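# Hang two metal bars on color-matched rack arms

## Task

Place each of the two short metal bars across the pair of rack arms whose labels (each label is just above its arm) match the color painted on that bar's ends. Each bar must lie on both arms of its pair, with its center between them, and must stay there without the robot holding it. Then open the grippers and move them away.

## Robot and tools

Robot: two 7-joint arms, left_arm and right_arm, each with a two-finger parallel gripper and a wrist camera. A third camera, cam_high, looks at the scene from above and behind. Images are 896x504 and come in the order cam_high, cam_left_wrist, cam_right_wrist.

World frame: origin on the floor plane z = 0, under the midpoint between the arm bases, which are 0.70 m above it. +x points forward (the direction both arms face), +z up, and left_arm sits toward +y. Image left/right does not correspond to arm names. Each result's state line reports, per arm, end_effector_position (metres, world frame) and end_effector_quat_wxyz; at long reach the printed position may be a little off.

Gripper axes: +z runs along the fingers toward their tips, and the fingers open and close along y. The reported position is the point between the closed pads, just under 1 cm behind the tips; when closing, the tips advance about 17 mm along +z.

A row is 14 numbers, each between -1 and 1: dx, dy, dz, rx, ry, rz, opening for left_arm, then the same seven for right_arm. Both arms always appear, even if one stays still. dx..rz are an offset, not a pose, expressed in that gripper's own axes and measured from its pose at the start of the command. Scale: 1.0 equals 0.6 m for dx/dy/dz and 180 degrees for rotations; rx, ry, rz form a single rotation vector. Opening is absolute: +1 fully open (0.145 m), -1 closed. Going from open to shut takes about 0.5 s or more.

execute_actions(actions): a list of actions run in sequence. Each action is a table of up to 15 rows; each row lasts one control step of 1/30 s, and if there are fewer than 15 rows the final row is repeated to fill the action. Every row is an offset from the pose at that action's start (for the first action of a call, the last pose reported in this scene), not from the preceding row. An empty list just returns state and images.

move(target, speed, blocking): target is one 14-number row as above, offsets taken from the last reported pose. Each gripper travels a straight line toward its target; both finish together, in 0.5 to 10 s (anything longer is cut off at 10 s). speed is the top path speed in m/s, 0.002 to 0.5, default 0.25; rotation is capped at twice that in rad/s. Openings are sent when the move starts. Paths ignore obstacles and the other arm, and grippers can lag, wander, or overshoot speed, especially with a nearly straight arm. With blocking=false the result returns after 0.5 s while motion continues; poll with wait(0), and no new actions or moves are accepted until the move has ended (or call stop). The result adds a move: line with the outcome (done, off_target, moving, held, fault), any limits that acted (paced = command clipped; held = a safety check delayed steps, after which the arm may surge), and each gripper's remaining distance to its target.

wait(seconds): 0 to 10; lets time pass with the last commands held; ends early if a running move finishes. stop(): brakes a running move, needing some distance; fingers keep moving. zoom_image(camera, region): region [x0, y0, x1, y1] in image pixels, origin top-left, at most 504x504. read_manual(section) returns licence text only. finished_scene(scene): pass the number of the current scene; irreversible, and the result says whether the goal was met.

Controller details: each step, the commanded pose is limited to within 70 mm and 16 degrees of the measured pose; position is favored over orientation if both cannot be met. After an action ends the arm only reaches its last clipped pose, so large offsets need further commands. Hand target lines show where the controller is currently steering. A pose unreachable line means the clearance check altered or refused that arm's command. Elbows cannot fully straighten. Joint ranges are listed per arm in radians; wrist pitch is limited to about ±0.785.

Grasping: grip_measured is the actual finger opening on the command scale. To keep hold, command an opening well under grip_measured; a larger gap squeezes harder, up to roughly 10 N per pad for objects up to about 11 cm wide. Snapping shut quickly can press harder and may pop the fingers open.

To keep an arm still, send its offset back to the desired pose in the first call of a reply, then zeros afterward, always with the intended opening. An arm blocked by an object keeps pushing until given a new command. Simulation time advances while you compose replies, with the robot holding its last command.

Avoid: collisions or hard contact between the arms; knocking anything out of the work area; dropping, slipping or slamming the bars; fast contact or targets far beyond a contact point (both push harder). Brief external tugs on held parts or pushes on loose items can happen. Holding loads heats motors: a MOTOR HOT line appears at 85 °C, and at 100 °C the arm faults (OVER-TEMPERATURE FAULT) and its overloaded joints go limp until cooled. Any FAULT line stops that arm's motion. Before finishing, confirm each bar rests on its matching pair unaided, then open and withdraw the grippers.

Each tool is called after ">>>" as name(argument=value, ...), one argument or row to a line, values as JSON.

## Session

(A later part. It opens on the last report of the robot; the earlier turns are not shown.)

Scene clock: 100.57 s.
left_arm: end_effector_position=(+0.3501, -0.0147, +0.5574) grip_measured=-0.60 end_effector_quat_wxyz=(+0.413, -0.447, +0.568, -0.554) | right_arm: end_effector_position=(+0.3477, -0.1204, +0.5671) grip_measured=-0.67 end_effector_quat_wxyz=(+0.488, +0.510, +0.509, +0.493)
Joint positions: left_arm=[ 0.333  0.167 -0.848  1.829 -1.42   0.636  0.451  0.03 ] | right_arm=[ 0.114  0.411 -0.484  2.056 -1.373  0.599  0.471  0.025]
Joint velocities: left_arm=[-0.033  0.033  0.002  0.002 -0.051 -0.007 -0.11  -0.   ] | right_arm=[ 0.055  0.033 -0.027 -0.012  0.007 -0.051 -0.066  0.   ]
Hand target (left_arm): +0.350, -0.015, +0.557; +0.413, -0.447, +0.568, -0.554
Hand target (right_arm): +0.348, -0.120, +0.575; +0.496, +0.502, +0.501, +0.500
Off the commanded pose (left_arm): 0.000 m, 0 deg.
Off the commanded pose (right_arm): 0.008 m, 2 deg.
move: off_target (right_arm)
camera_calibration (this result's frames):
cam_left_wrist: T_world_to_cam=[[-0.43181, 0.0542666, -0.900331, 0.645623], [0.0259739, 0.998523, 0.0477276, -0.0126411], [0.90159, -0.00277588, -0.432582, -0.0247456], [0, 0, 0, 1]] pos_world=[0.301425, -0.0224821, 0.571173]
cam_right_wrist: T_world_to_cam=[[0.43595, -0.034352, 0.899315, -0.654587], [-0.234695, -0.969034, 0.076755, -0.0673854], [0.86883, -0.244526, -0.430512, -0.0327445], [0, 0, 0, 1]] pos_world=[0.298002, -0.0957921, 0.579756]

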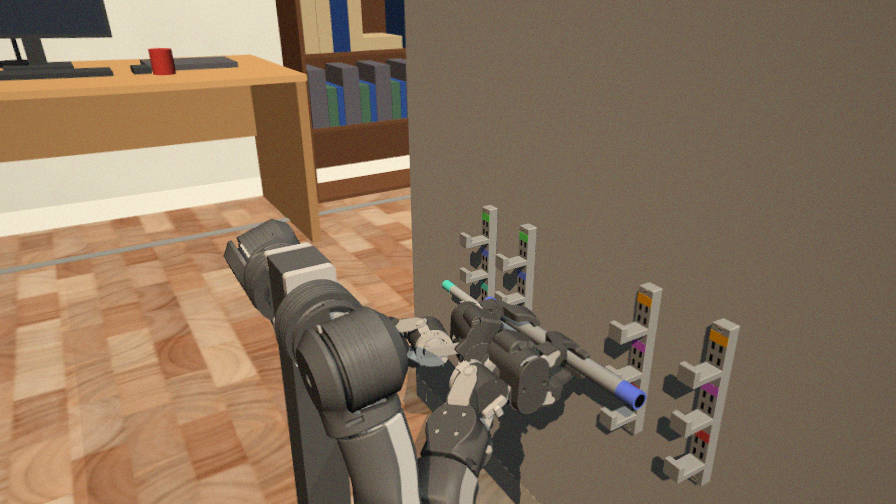

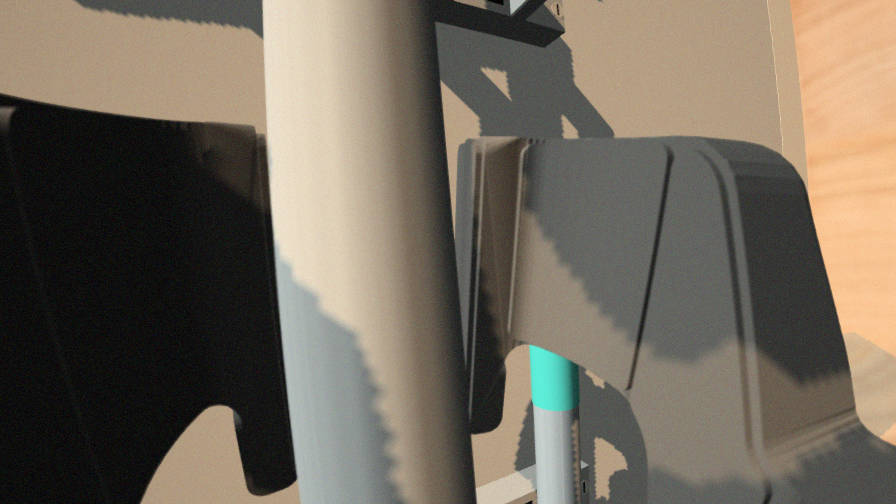

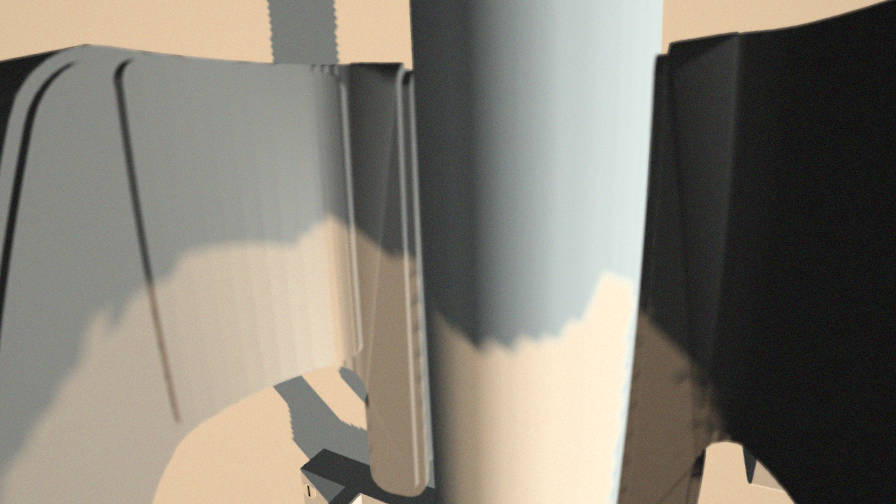

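>>> move(
  target=[0,0,0,0,0,0,-1,0,0.012,0,-0.008,0,0,-1],
  speed=0.03,
)

>>> move(
  target=[0,-0.008,0,0,0,0,-1,0,0,0,0,0,0,-0.55],
  speed=0.03,
)

Scene clock: 101.73 s.
left_arm: end_effector_position=(+0.3501, -0.0146, +0.5579) grip_measured=-0.67 end_effector_quat_wxyz=(+0.414, -0.446, +0.568, -0.554) | right_arm: end_effector_position=(+0.3476, -0.1203, +0.5657) grip_measured=-0.67 end_effector_quat_wxyz=(+0.486, +0.511, +0.511, +0.491)
Joint positions: left_arm=[ 0.333  0.167 -0.848  1.829 -1.422  0.636  0.45   0.025] | right_arm=[ 0.113  0.412 -0.484  2.055 -1.374  0.597  0.476  0.025]
Joint velocities: left_arm=[-0.099 -0.055  0.012 -0.007 -0.022 -0.081  0.066 -0.   ] | right_arm=[ 0.033  0.033  0.007 -0.022 -0.066 -0.022  0.022  0.   ]
Hand target (left_arm): +0.350, -0.015, +0.557; +0.413, -0.447, +0.568, -0.554
Hand target (right_arm): +0.348, -0.120, +0.574; +0.494, +0.504, +0.503, +0.499
Off the commanded pose (left_arm): 0.000 m, 0 deg.
Off the commanded pose (right_arm): 0.009 m, 2 deg.
move: off_target (right_arm)
camera_calibration (this result's frames):
cam_left_wrist: T_world_to_cam=[[-0.429572, 0.0543661, -0.901395, 0.645839], [0.0254501, 0.998518, 0.0480953, -0.0127528], [0.902674, -0.00228021, -0.430319, -0.0261784], [0, 0, 0, 1]] pos_world=[0.301389, -0.0224376, 0.571505]
cam_right_wrist: T_world_to_cam=[[0.441472, -0.0324678, 0.896687, -0.653526], [-0.233318, -0.969122, 0.0797804, -0.0694473], [0.866409, -0.244434, -0.435416, -0.0296042], [0, 0, 0, 1]] pos_world=[0.297959, -0.0957577, 0.578659]

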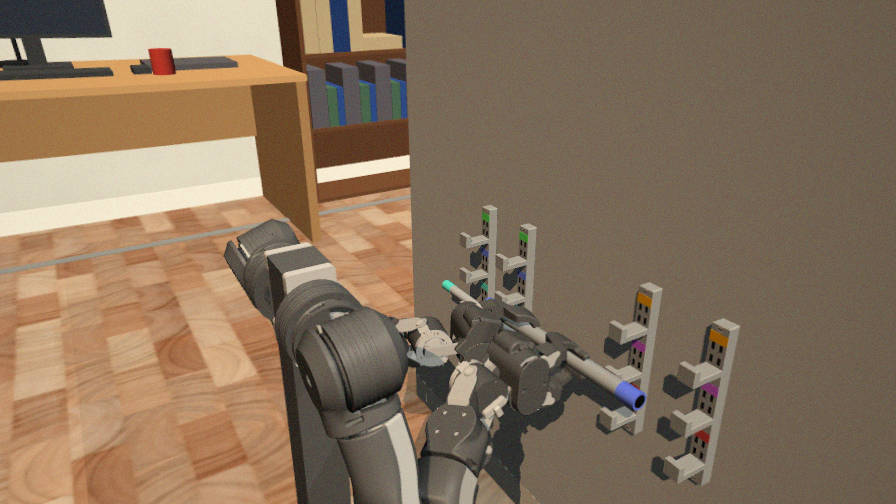

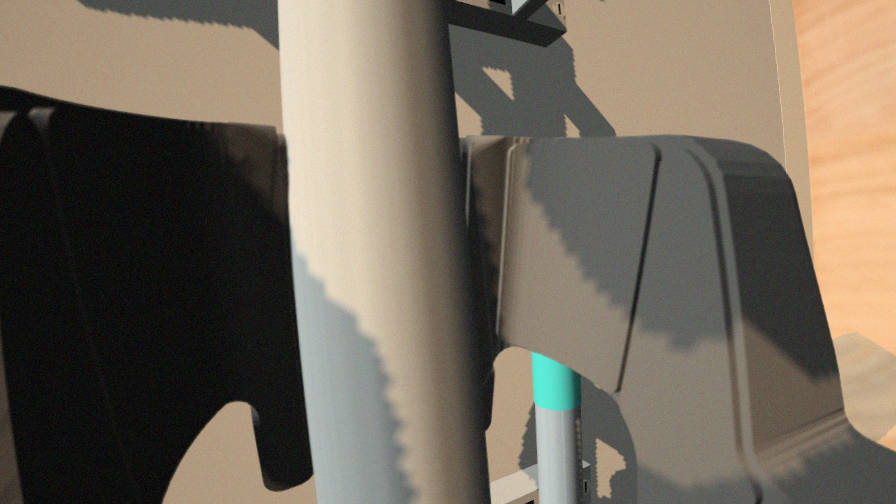

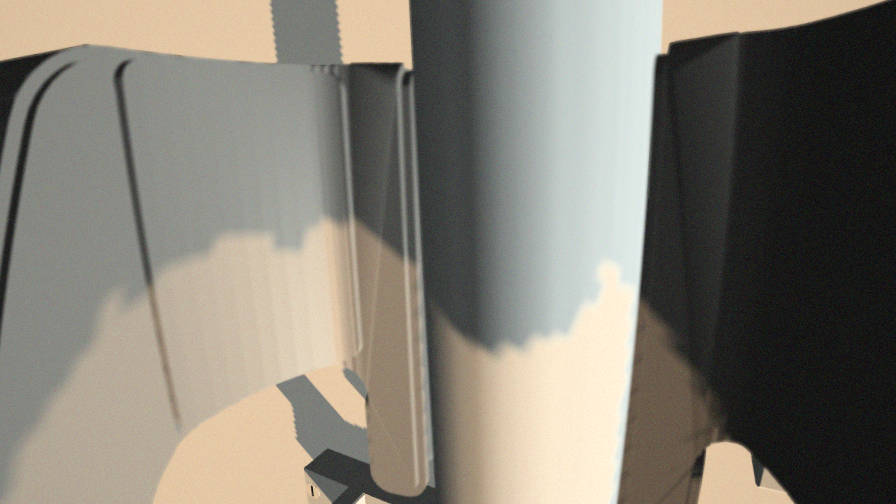

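Scene clock: 102.43 s.
left_arm: end_effector_position=(+0.3502, -0.0147, +0.5568) grip_measured=-0.67 end_effector_quat_wxyz=(+0.409, -0.450, +0.574, -0.549) | right_arm: end_effector_position=(+0.3476, -0.1203, +0.5656) grip_measured=-0.55 end_effector_quat_wxyz=(+0.486, +0.511, +0.511, +0.491)
Joint positions: left_arm=[ 0.339  0.167 -0.848  1.834 -1.424  0.636  0.481  0.025] | right_arm=[ 0.113  0.412 -0.484  2.055 -1.373  0.597  0.476  0.034]
Joint velocities: left_arm=[-0.099 -0.121  0.012 -0.002 -0.022  0.022  0.037 -0.   ] | right_arm=[-0.055 -0.033 -0.002 -0.007  0.066 -0.037 -0.007  0.   ]
Hand target (left_arm): +0.350, -0.014, +0.563; +0.414, -0.446, +0.568, -0.554
Hand target (right_arm): +0.348, -0.120, +0.566; +0.486, +0.511, +0.511, +0.491
Off the commanded pose (left_arm): 0.006 m, 1 deg.
Off the commanded pose (right_arm): 0.000 m, 0 deg.
move: off_target (left_arm)
camera_calibration (this result's frames):
cam_left_wrist: T_world_to_cam=[[-0.446216, 0.0606181, -0.89287, 0.646115], [0.0281246, 0.99816, 0.053711, -0.016658], [0.894483, -0.0011449, -0.4471, -0.0145127], [0, 0, 0, 1]] pos_world=[0.301757, -0.0225555, 0.571303]
cam_right_wrist: T_world_to_cam=[[0.442011, -0.0326626, 0.896415, -0.653492], [-0.23314, -0.969176, 0.0796445, -0.0694088], [0.866182, -0.244194, -0.436002, -0.0291976], [0, 0, 0, 1]] pos_world=[0.29796, -0.095744, 0.578598]

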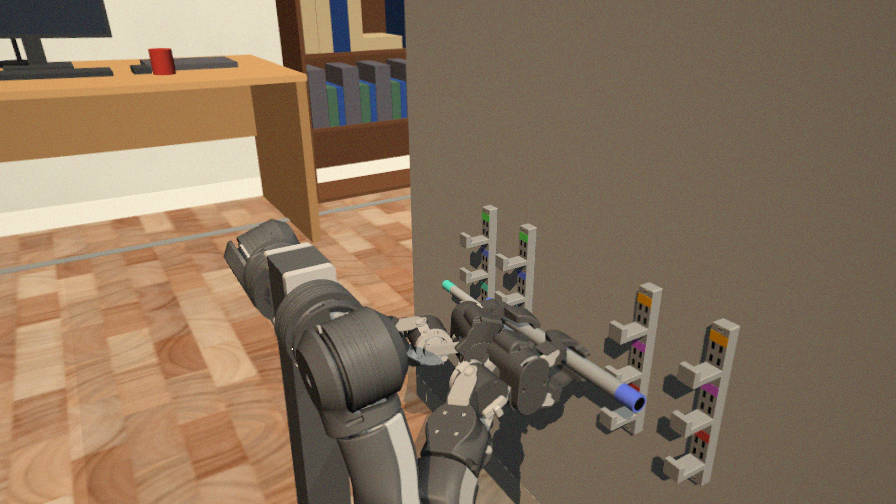

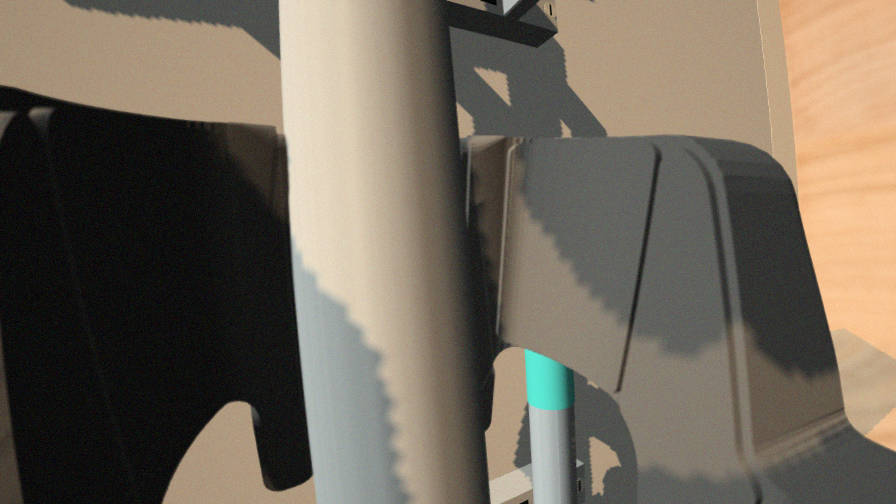

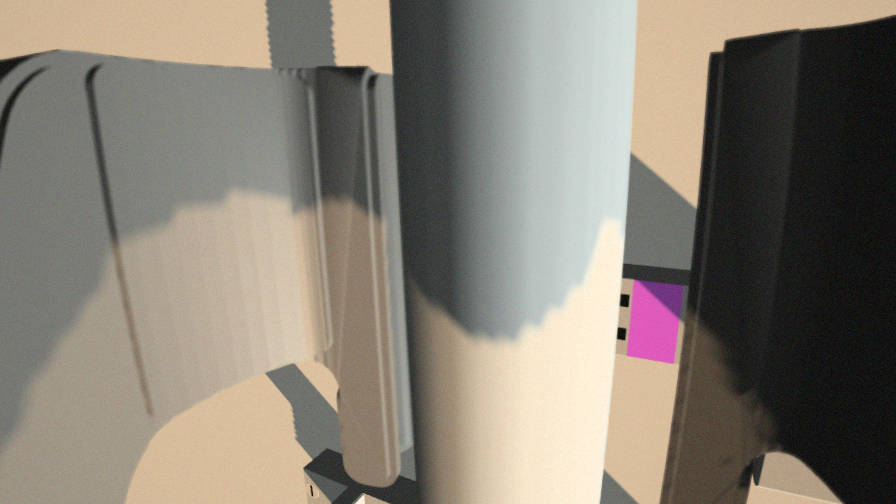

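>>> move(
  target=[0,-0.008,0,0,0,0,-1,0,-0.008,0,0,0,0,-0.3],
  speed=0.03,
)

>>> move(
  target=[0,-0.005,0,0,0,0,-1,-0.06,0,-0.12,0,0,0,-0.3],
  speed=0.07,
)

Scene clock: 103.50 s.
left_arm: end_effector_position=(+0.3503, -0.0149, +0.5558) grip_measured=-0.67 end_effector_quat_wxyz=(+0.405, -0.453, +0.579, -0.543) | right_arm: end_effector_position=(+0.3474, -0.1211, +0.5614) grip_measured=-0.30 end_effector_quat_wxyz=(+0.487, +0.512, +0.511, +0.490)
Joint positions: left_arm=[ 0.346  0.167 -0.848  1.839 -1.425  0.636  0.512  0.025] | right_arm=[ 0.102  0.411 -0.484  2.045 -1.369  0.597  0.456  0.053]
Joint velocities: left_arm=[-0.033 -0.011  0.017  0.002  0.007 -0.066 -0.007 -0.   ] | right_arm=[-0.055 -0.011  0.002 -0.012 -0.007 -0.051 -0.051  0.   ]
Hand target (left_arm): +0.350, -0.015, +0.562; +0.409, -0.450, +0.574, -0.549
Hand target (right_arm): +0.347, -0.120, +0.561; +0.486, +0.511, +0.511, +0.491
Off the commanded pose (left_arm): 0.006 m, 1 deg.
Off the commanded pose (right_arm): 0.001 m, 0 deg.
move: off_target (left_arm)
camera_calibration (this result's frames):
cam_left_wrist: T_world_to_cam=[[-0.462812, 0.0666481, -0.883948, 0.646204], [0.0310101, 0.997777, 0.0589945, -0.0203736], [0.885914, -0.000107952, -0.46385, -0.00273744], [0, 0, 0, 1]] pos_world=[0.302128, -0.0227403, 0.571143]
cam_right_wrist: T_world_to_cam=[[0.443446, -0.0333257, 0.895681, -0.649745], [-0.235714, -0.968469, 0.0806667, -0.0694712], [0.864751, -0.246896, -0.437319, -0.0301079], [0, 0, 0, 1]] pos_world=[0.297787, -0.0963674, 0.574401]

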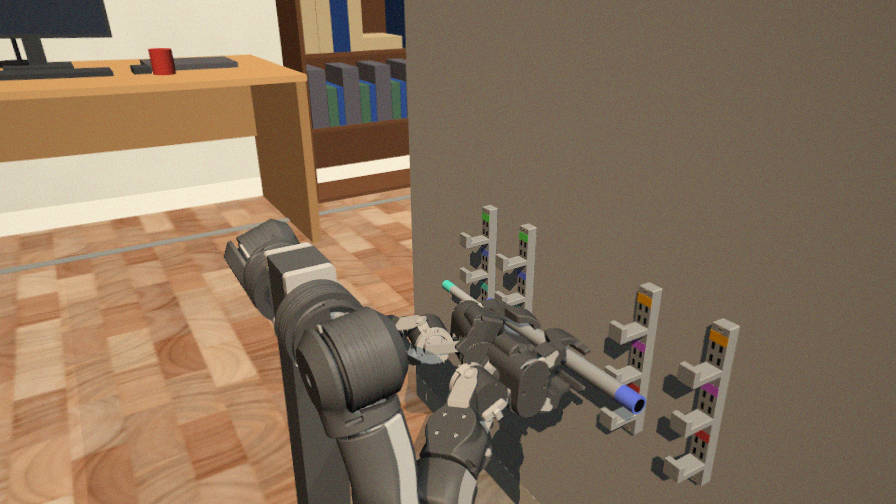

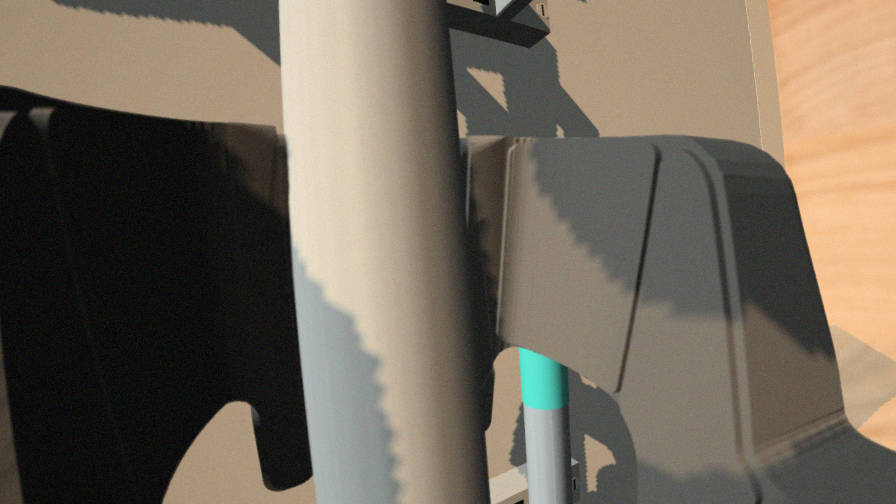

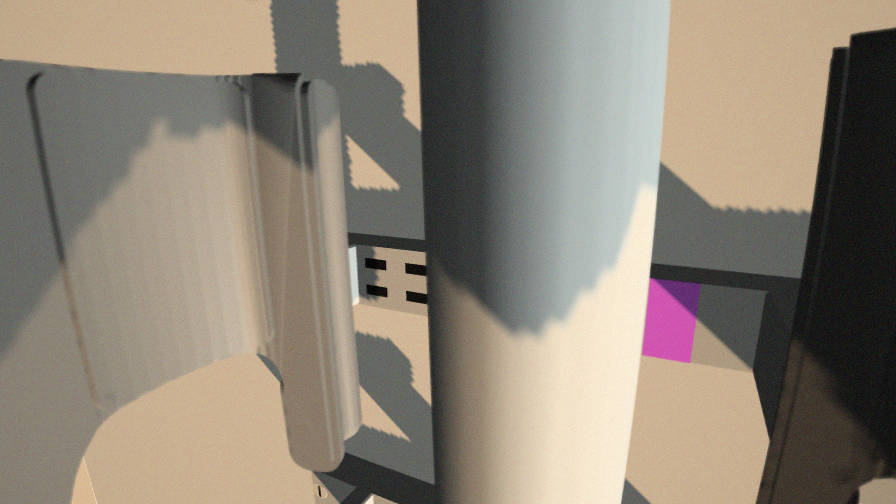

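Scene clock: 104.90 s.
left_arm: end_effector_position=(+0.3503, -0.0150, +0.5531) grip_measured=-0.67 end_effector_quat_wxyz=(+0.400, -0.457, +0.585, -0.538) | right_arm: end_effector_position=(+0.2758, -0.1566, +0.5634) grip_measured=-0.30 end_effector_quat_wxyz=(+0.484, +0.515, +0.514, +0.486)
Joint positions: left_arm=[ 0.348  0.167 -0.848  1.839 -1.424  0.636  0.533  0.025] | right_arm=[-0.336  0.588 -0.285  2.349 -1.286  0.588  0.326  0.053]
Joint velocities: left_arm=[ 0.077 -0.033  0.007 -0.017 -0.022  0.051  0.022 -0.   ] | right_arm=[-0.121 -0.011 -0.012 -0.007 -0.066 -0.095  0.022  0.   ]
Hand target (left_arm): +0.351, -0.015, +0.559; +0.405, -0.453, +0.579, -0.543
Hand target (right_arm): +0.276, -0.156, +0.566; +0.487, +0.511, +0.512, +0.490
Off the commanded pose (left_arm): 0.006 m, 1 deg.
Off the commanded pose (right_arm): 0.001 m, 1 deg.
move: off_target (left_arm)
camera_calibration (this result's frames):
cam_left_wrist: T_world_to_cam=[[-0.479544, 0.0712244, -0.874623, 0.64453], [0.0331979, 0.99746, 0.0630256, -0.0231195], [0.87689, 0.0011879, -0.48069, 0.00850965], [0, 0, 0, 1]] pos_world=[0.302386, -0.0228556, 0.569268]
cam_right_wrist: T_world_to_cam=[[0.454056, -0.031639, 0.890411, -0.620701], [-0.235359, -0.96813, 0.0856184, -0.123803], [0.859325, -0.248442, -0.447031, 0.0306382], [0, 0, 0, 1]] pos_world=[0.226366, -0.131884, 0.576975]

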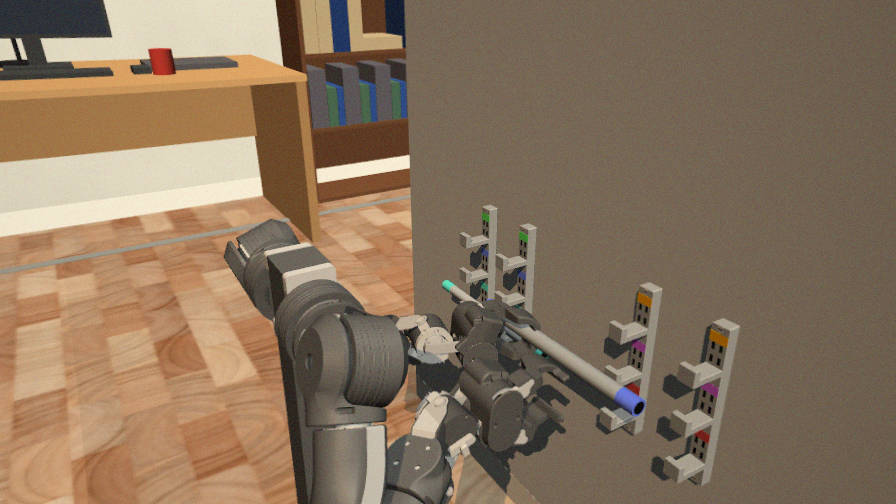

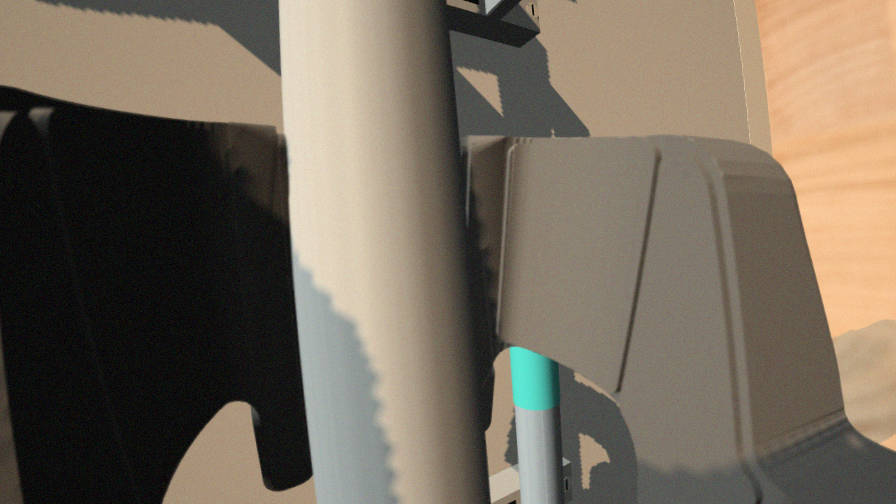

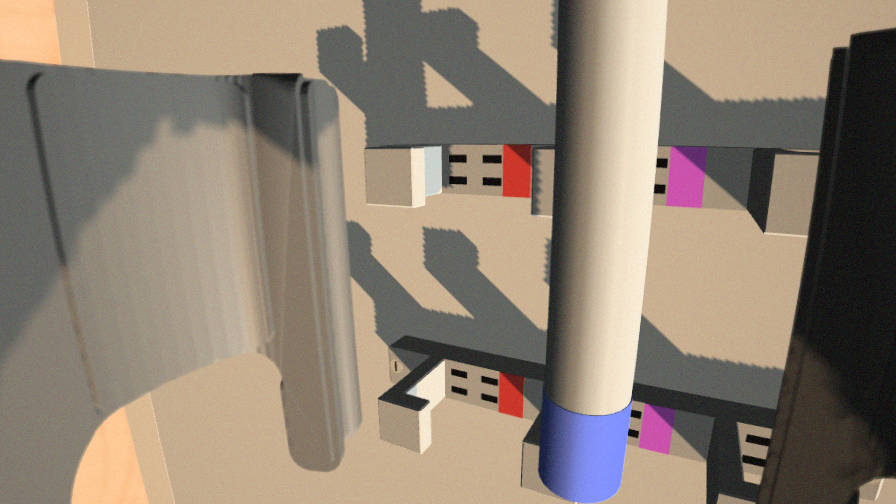

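>>> move(
  target=[0,-0.012,-0.03,0.03,0,0,-1,-0.2,0,-0.05,0,0,0,-1],
  speed=0.08,
)

Scene clock: 107.67 s.
left_arm: end_effector_position=(+0.3347, -0.0103, +0.5561) grip_measured=-0.67 end_effector_quat_wxyz=(+0.415, -0.444, +0.566, -0.557) | right_arm: end_effector_position=(+0.2483, -0.2737, +0.5662) grip_measured=-1.00 end_effector_quat_wxyz=(+0.484, +0.512, +0.518, +0.484)
Joint positions: left_arm=[ 0.262  0.189 -0.848  1.895 -1.463  0.636  0.445  0.025] | right_arm=[-0.855  0.672  0.517  2.236 -0.757  0.073  0.022  0.   ]
Joint velocities: left_arm=[-0.055 -0.011 -0.012 -0.007 -0.051  0.022  0.007 -0.   ] | right_arm=[-0.033  0.011  0.007  0.007  0.037  0.022  0.051  0.   ]
Hand target (left_arm): +0.334, -0.011, +0.562; +0.421, -0.438, +0.559, -0.565
Hand target (right_arm): +0.248, -0.274, +0.568; +0.485, +0.510, +0.516, +0.487
Off the commanded pose (left_arm): 0.006 m, 2 deg.
Off the commanded pose (right_arm): 0.004 m, 1 deg.
move: off_target (left_arm, right_arm)
camera_calibration (this result's frames):
cam_left_wrist: T_world_to_cam=[[-0.422175, 0.0535433, -0.904932, 0.63681], [0.0268119, 0.998555, 0.0465743, -0.0161848], [0.906118, -0.00460042, -0.423, -0.018281], [0, 0, 0, 1]] pos_world=[0.285844, -0.0180196, 0.569291]
cam_right_wrist: T_world_to_cam=[[0.457127, -0.0219578, 0.889131, -0.611826], [-0.229977, -0.968615, 0.0943166, -0.250247], [0.859154, -0.247594, -0.44783, 0.0271746], [0, 0, 0, 1]] pos_world=[0.198784, -0.249099, 0.579766]

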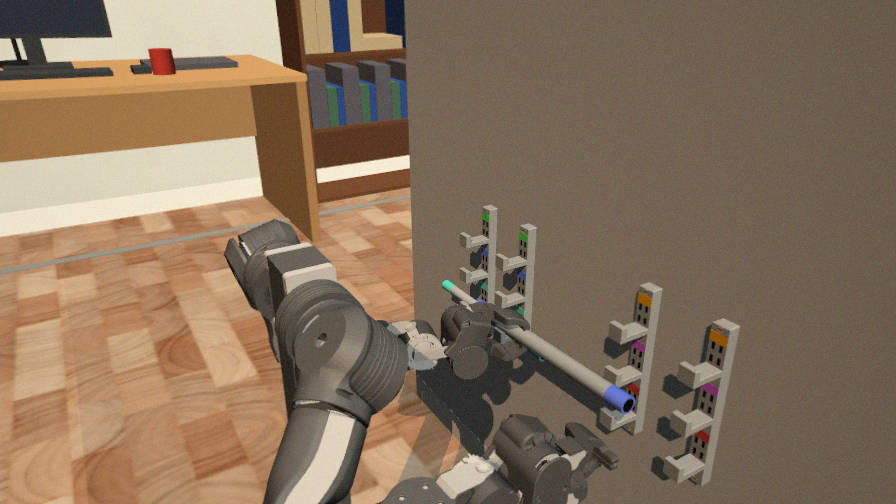

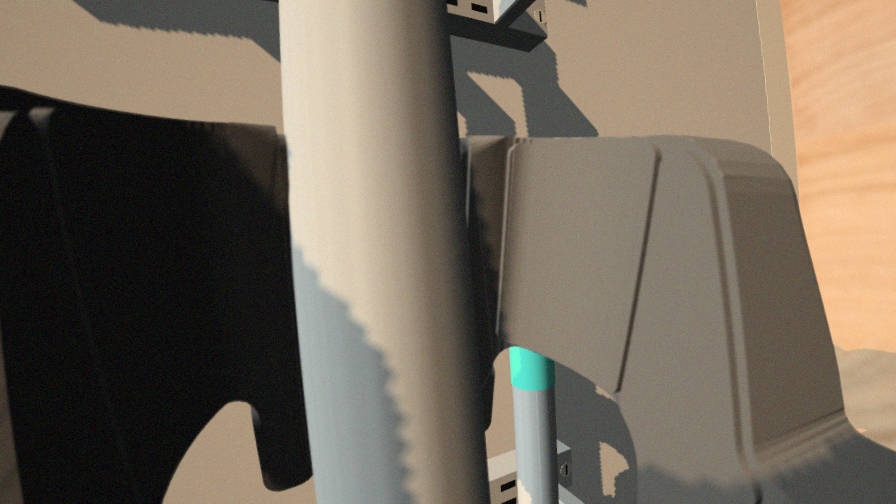

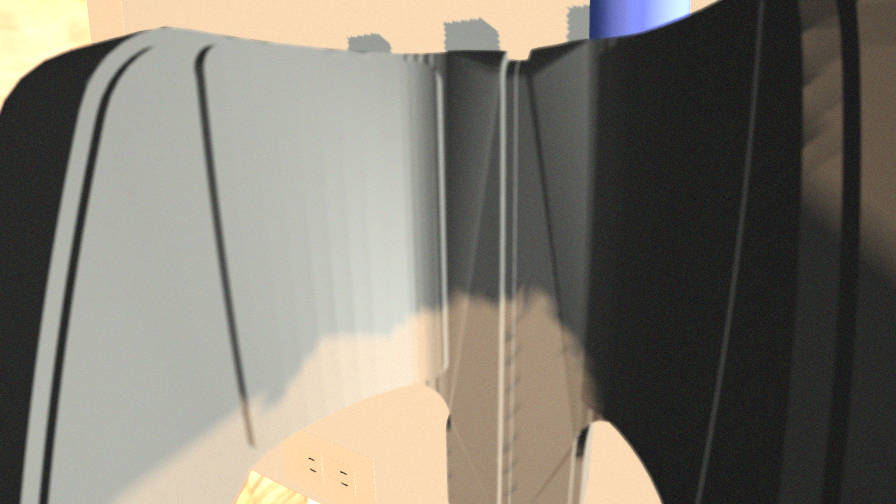

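>>> move(
  target=[-0.343,-0.04,-0.105,0.01,0,0,-1,0,0,0,0,0,0,-1],
  speed=0.07,
)

Scene clock: 111.73 s.
left_arm: end_effector_position=(+0.3270, +0.2040, +0.5717) grip_measured=-0.67 end_effector_quat_wxyz=(+0.417, -0.444, +0.561, -0.560) | right_arm: end_effector_position=(+0.2483, -0.2738, +0.5662) grip_measured=-1.00 end_effector_quat_wxyz=(+0.484, +0.512, +0.518, +0.484)
Joint positions: left_arm=[-0.229  0.786  0.039  2.043 -0.766  0.047  0.16   0.025] | right_arm=[-0.855  0.672  0.517  2.236 -0.757  0.073  0.022  0.   ]
Joint velocities: left_arm=[ 0.011 -0.011 -0.007 -0.002  0.051 -0.081  0.007 -0.   ] | right_arm=[-0.055  0.099 -0.002 -0.007 -0.007 -0.022  0.022  0.   ]
Hand target (left_arm): +0.327, +0.205, +0.576; +0.421, -0.441, +0.555, -0.566
Hand target (right_arm): +0.248, -0.274, +0.566; +0.484, +0.512, +0.518, +0.484
Off the commanded pose (left_arm): 0.006 m, 1 deg.
Off the commanded pose (right_arm): 0.000 m, 0 deg.
move: off_target (left_arm)
camera_calibration (this result's frames):
cam_left_wrist: T_world_to_cam=[[-0.415339, 0.0448569, -0.90856, 0.63783], [0.023152, 0.998981, 0.0387374, -0.225167], [0.909372, -0.00494579, -0.415955, -0.00872291], [0, 0, 0, 1]] pos_world=[0.278061, 0.196284, 0.584601]
cam_right_wrist: T_world_to_cam=[[0.45712, -0.022312, 0.889125, -0.611877], [-0.230255, -0.968572, 0.0940741, -0.250071], [0.859083, -0.247729, -0.447892, 0.0271972], [0, 0, 0, 1]] pos_world=[0.198757, -0.249127, 0.579742]

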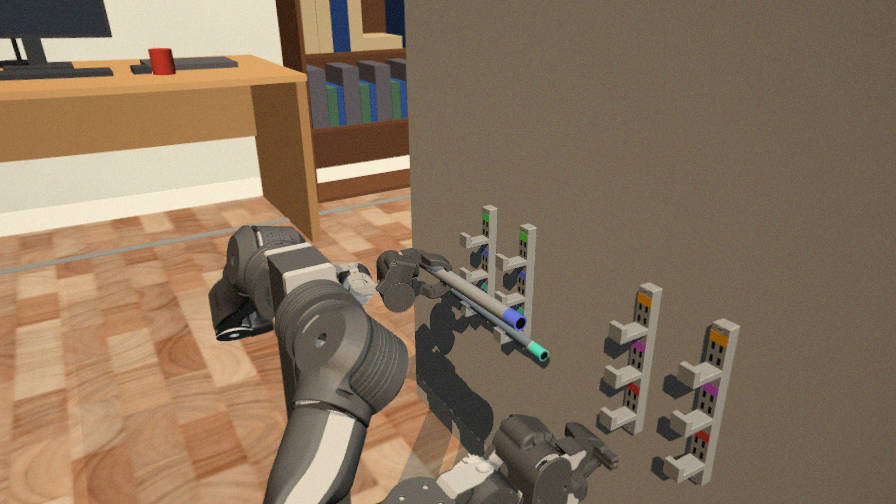

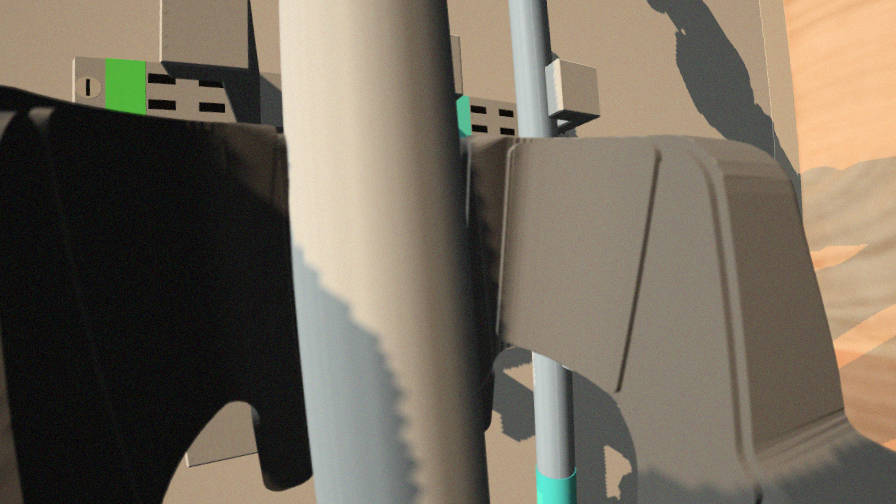

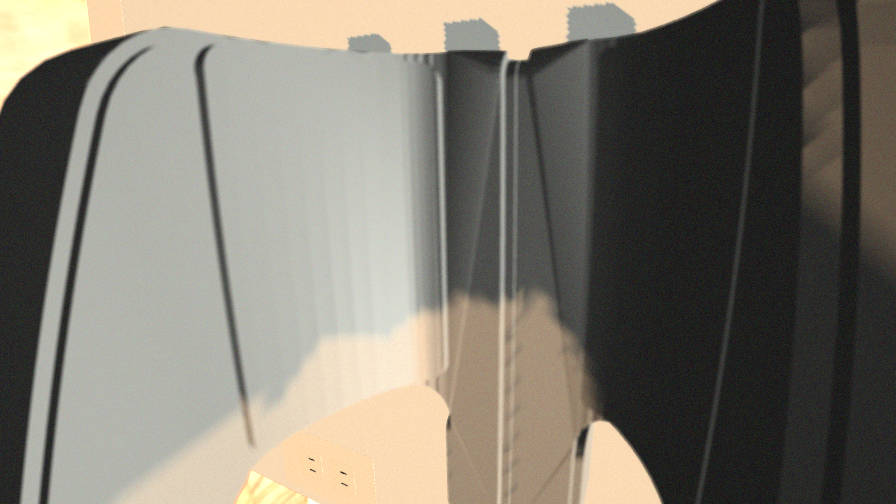

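>>> move(
  target=[-0.022,-0.014,0.08,0.008,0,0,-1,0,0,0,0,0,0,-1],
  speed=0.04,
)

>>> zoom_image(
  camera="cam_high",
  region=[380,180,600,380],
)

Scene clock: 114.03 s.
left_arm: end_effector_position=(+0.3768, +0.2057, +0.5775) grip_measured=-0.67 end_effector_quat_wxyz=(+0.423, -0.440, +0.557, -0.563) | right_arm: end_effector_position=(+0.2483, -0.2738, +0.5662) grip_measured=-1.00 end_effector_quat_wxyz=(+0.484, +0.512, +0.518, +0.484)
Joint positions: left_arm=[ 0.087  0.733 -0.112  1.832 -0.792  0.008  0.212  0.025] | right_arm=[-0.855  0.672  0.517  2.236 -0.757  0.073  0.022  0.   ]
Joint velocities: left_arm=[ 0.033 -0.099 -0.017 -0.007  0.037 -0.066  0.007 -0.   ] | right_arm=[-0.055 -0.011  0.002 -0.012 -0.022  0.007  0.022 -0.   ]
Hand target (left_arm): +0.377, +0.205, +0.579; +0.423, -0.438, +0.555, -0.566
Hand target (right_arm): +0.248, -0.274, +0.566; +0.484, +0.512, +0.518, +0.484
Off the commanded pose (left_arm): 0.002 m, 1 deg.
Off the commanded pose (right_arm): 0.000 m, 0 deg.
move: done
camera_calibration (this result's frames):
cam_left_wrist: T_world_to_cam=[[-0.399115, 0.0456673, -0.915763, 0.661619], [0.0190627, 0.998956, 0.041508, -0.228281], [0.916703, -0.00089042, -0.399569, -0.0646976], [0, 0, 0, 1]] pos_world=[0.327722, 0.197771, 0.589511]
cam_right_wrist: T_world_to_cam=[[0.45712, -0.022312, 0.889125, -0.611877], [-0.230255, -0.968572, 0.0940741, -0.250071], [0.859083, -0.247729, -0.447892, 0.0271972], [0, 0, 0, 1]] pos_world=[0.198757, -0.249127, 0.579742]

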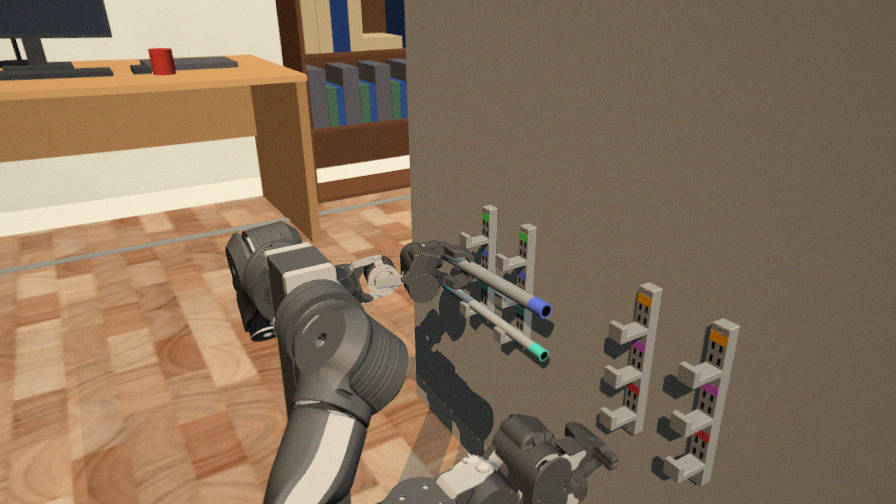

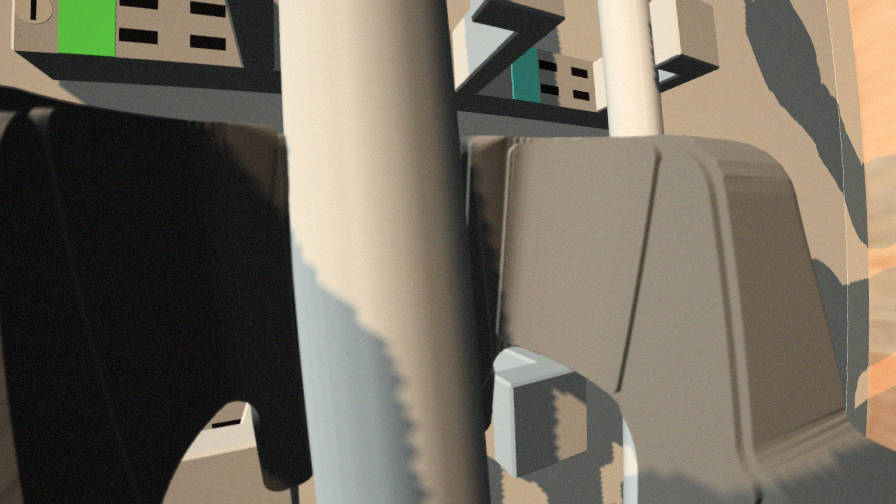

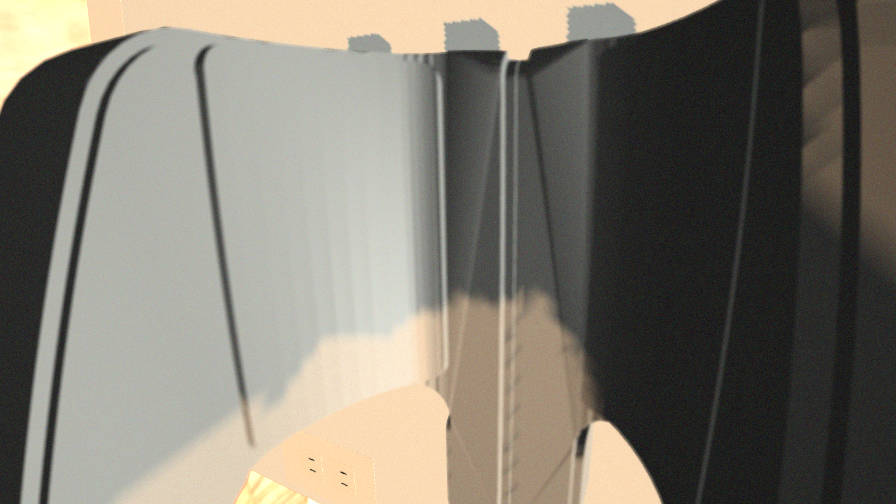

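Region (380, 180, 600, 380) of cam_high's 896x504 image, scaled by 2.291, with more detail than that image has; it fills the top 458 rows of this view, and the rest is white.

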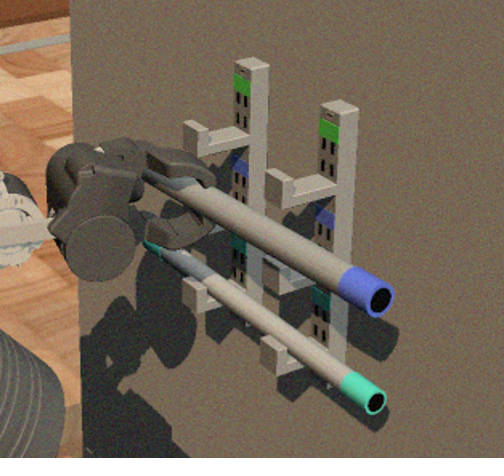

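>>> execute_actions(
  actions=[],
)

Scene clock: 115.33 s.
left_arm: end_effector_position=(+0.3768, +0.2056, +0.5775) grip_measured=-0.67 end_effector_quat_wxyz=(+0.423, -0.439, +0.558, -0.563) | right_arm: end_effector_position=(+0.2483, -0.2738, +0.5662) grip_measured=-1.00 end_effector_quat_wxyz=(+0.484, +0.512, +0.518, +0.484)
Joint positions: left_arm=[ 0.087  0.733 -0.112  1.832 -0.792  0.007  0.212  0.025] | right_arm=[-0.855  0.672  0.517  2.236 -0.757  0.073  0.022  0.   ]
Joint velocities: left_arm=[ 0.011  0.099  0.017  0.007  0.007  0.007 -0.022 -0.   ] | right_arm=[ 0.011 -0.033 -0.002 -0.027  0.022 -0.022 -0.037  0.   ]
Hand target (left_arm): +0.377, +0.205, +0.579; +0.423, -0.438, +0.555, -0.567
Hand target (right_arm): +0.248, -0.274, +0.566; +0.484, +0.512, +0.518, +0.484
Off the commanded pose (left_arm): 0.001 m, 1 deg.
Off the commanded pose (right_arm): 0.000 m, 0 deg.
camera_calibration (this result's frames):
cam_left_wrist: T_world_to_cam=[[-0.398943, 0.046063, -0.915818, 0.661488], [0.0197584, 0.998937, 0.0416366, -0.228449], [0.916763, -0.00148445, -0.399429, -0.0646625], [0, 0, 0, 1]] pos_world=[0.32769, 0.19764, 0.589486]
cam_right_wrist: T_world_to_cam=[[0.45712, -0.022312, 0.889125, -0.611877], [-0.230255, -0.968572, 0.0940741, -0.250071], [0.859083, -0.247729, -0.447892, 0.0271972], [0, 0, 0, 1]] pos_world=[0.198757, -0.249127, 0.579742]

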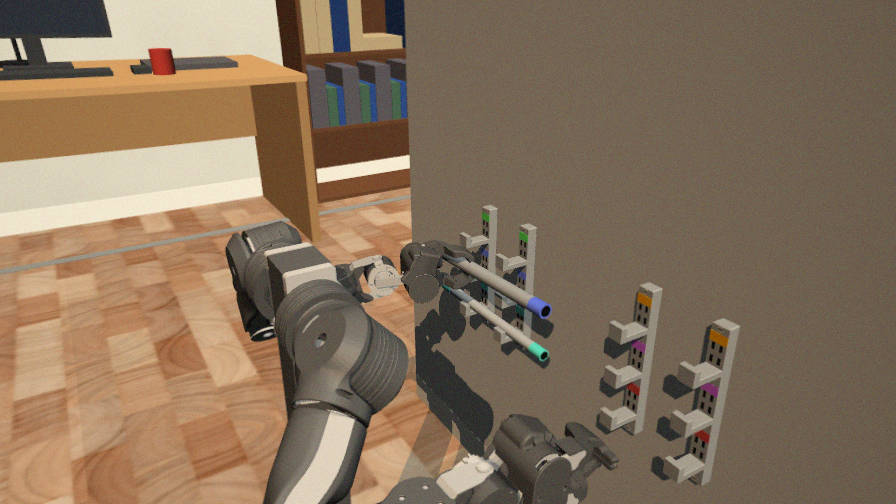

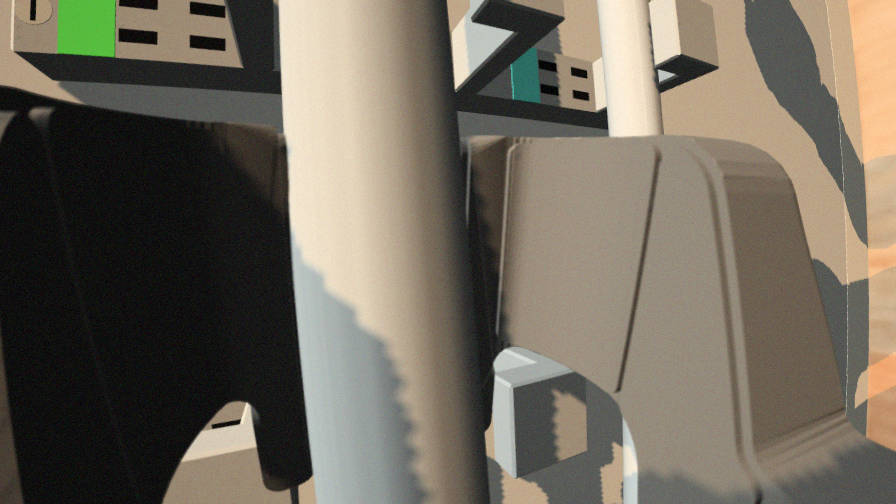

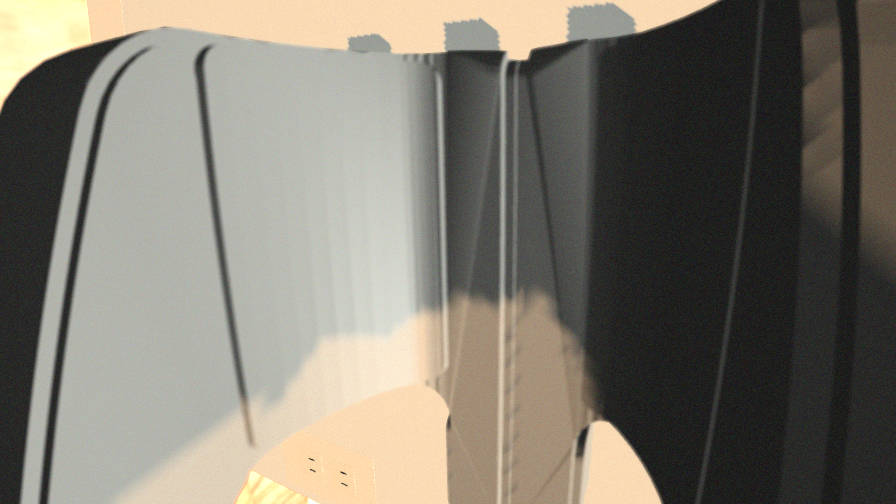

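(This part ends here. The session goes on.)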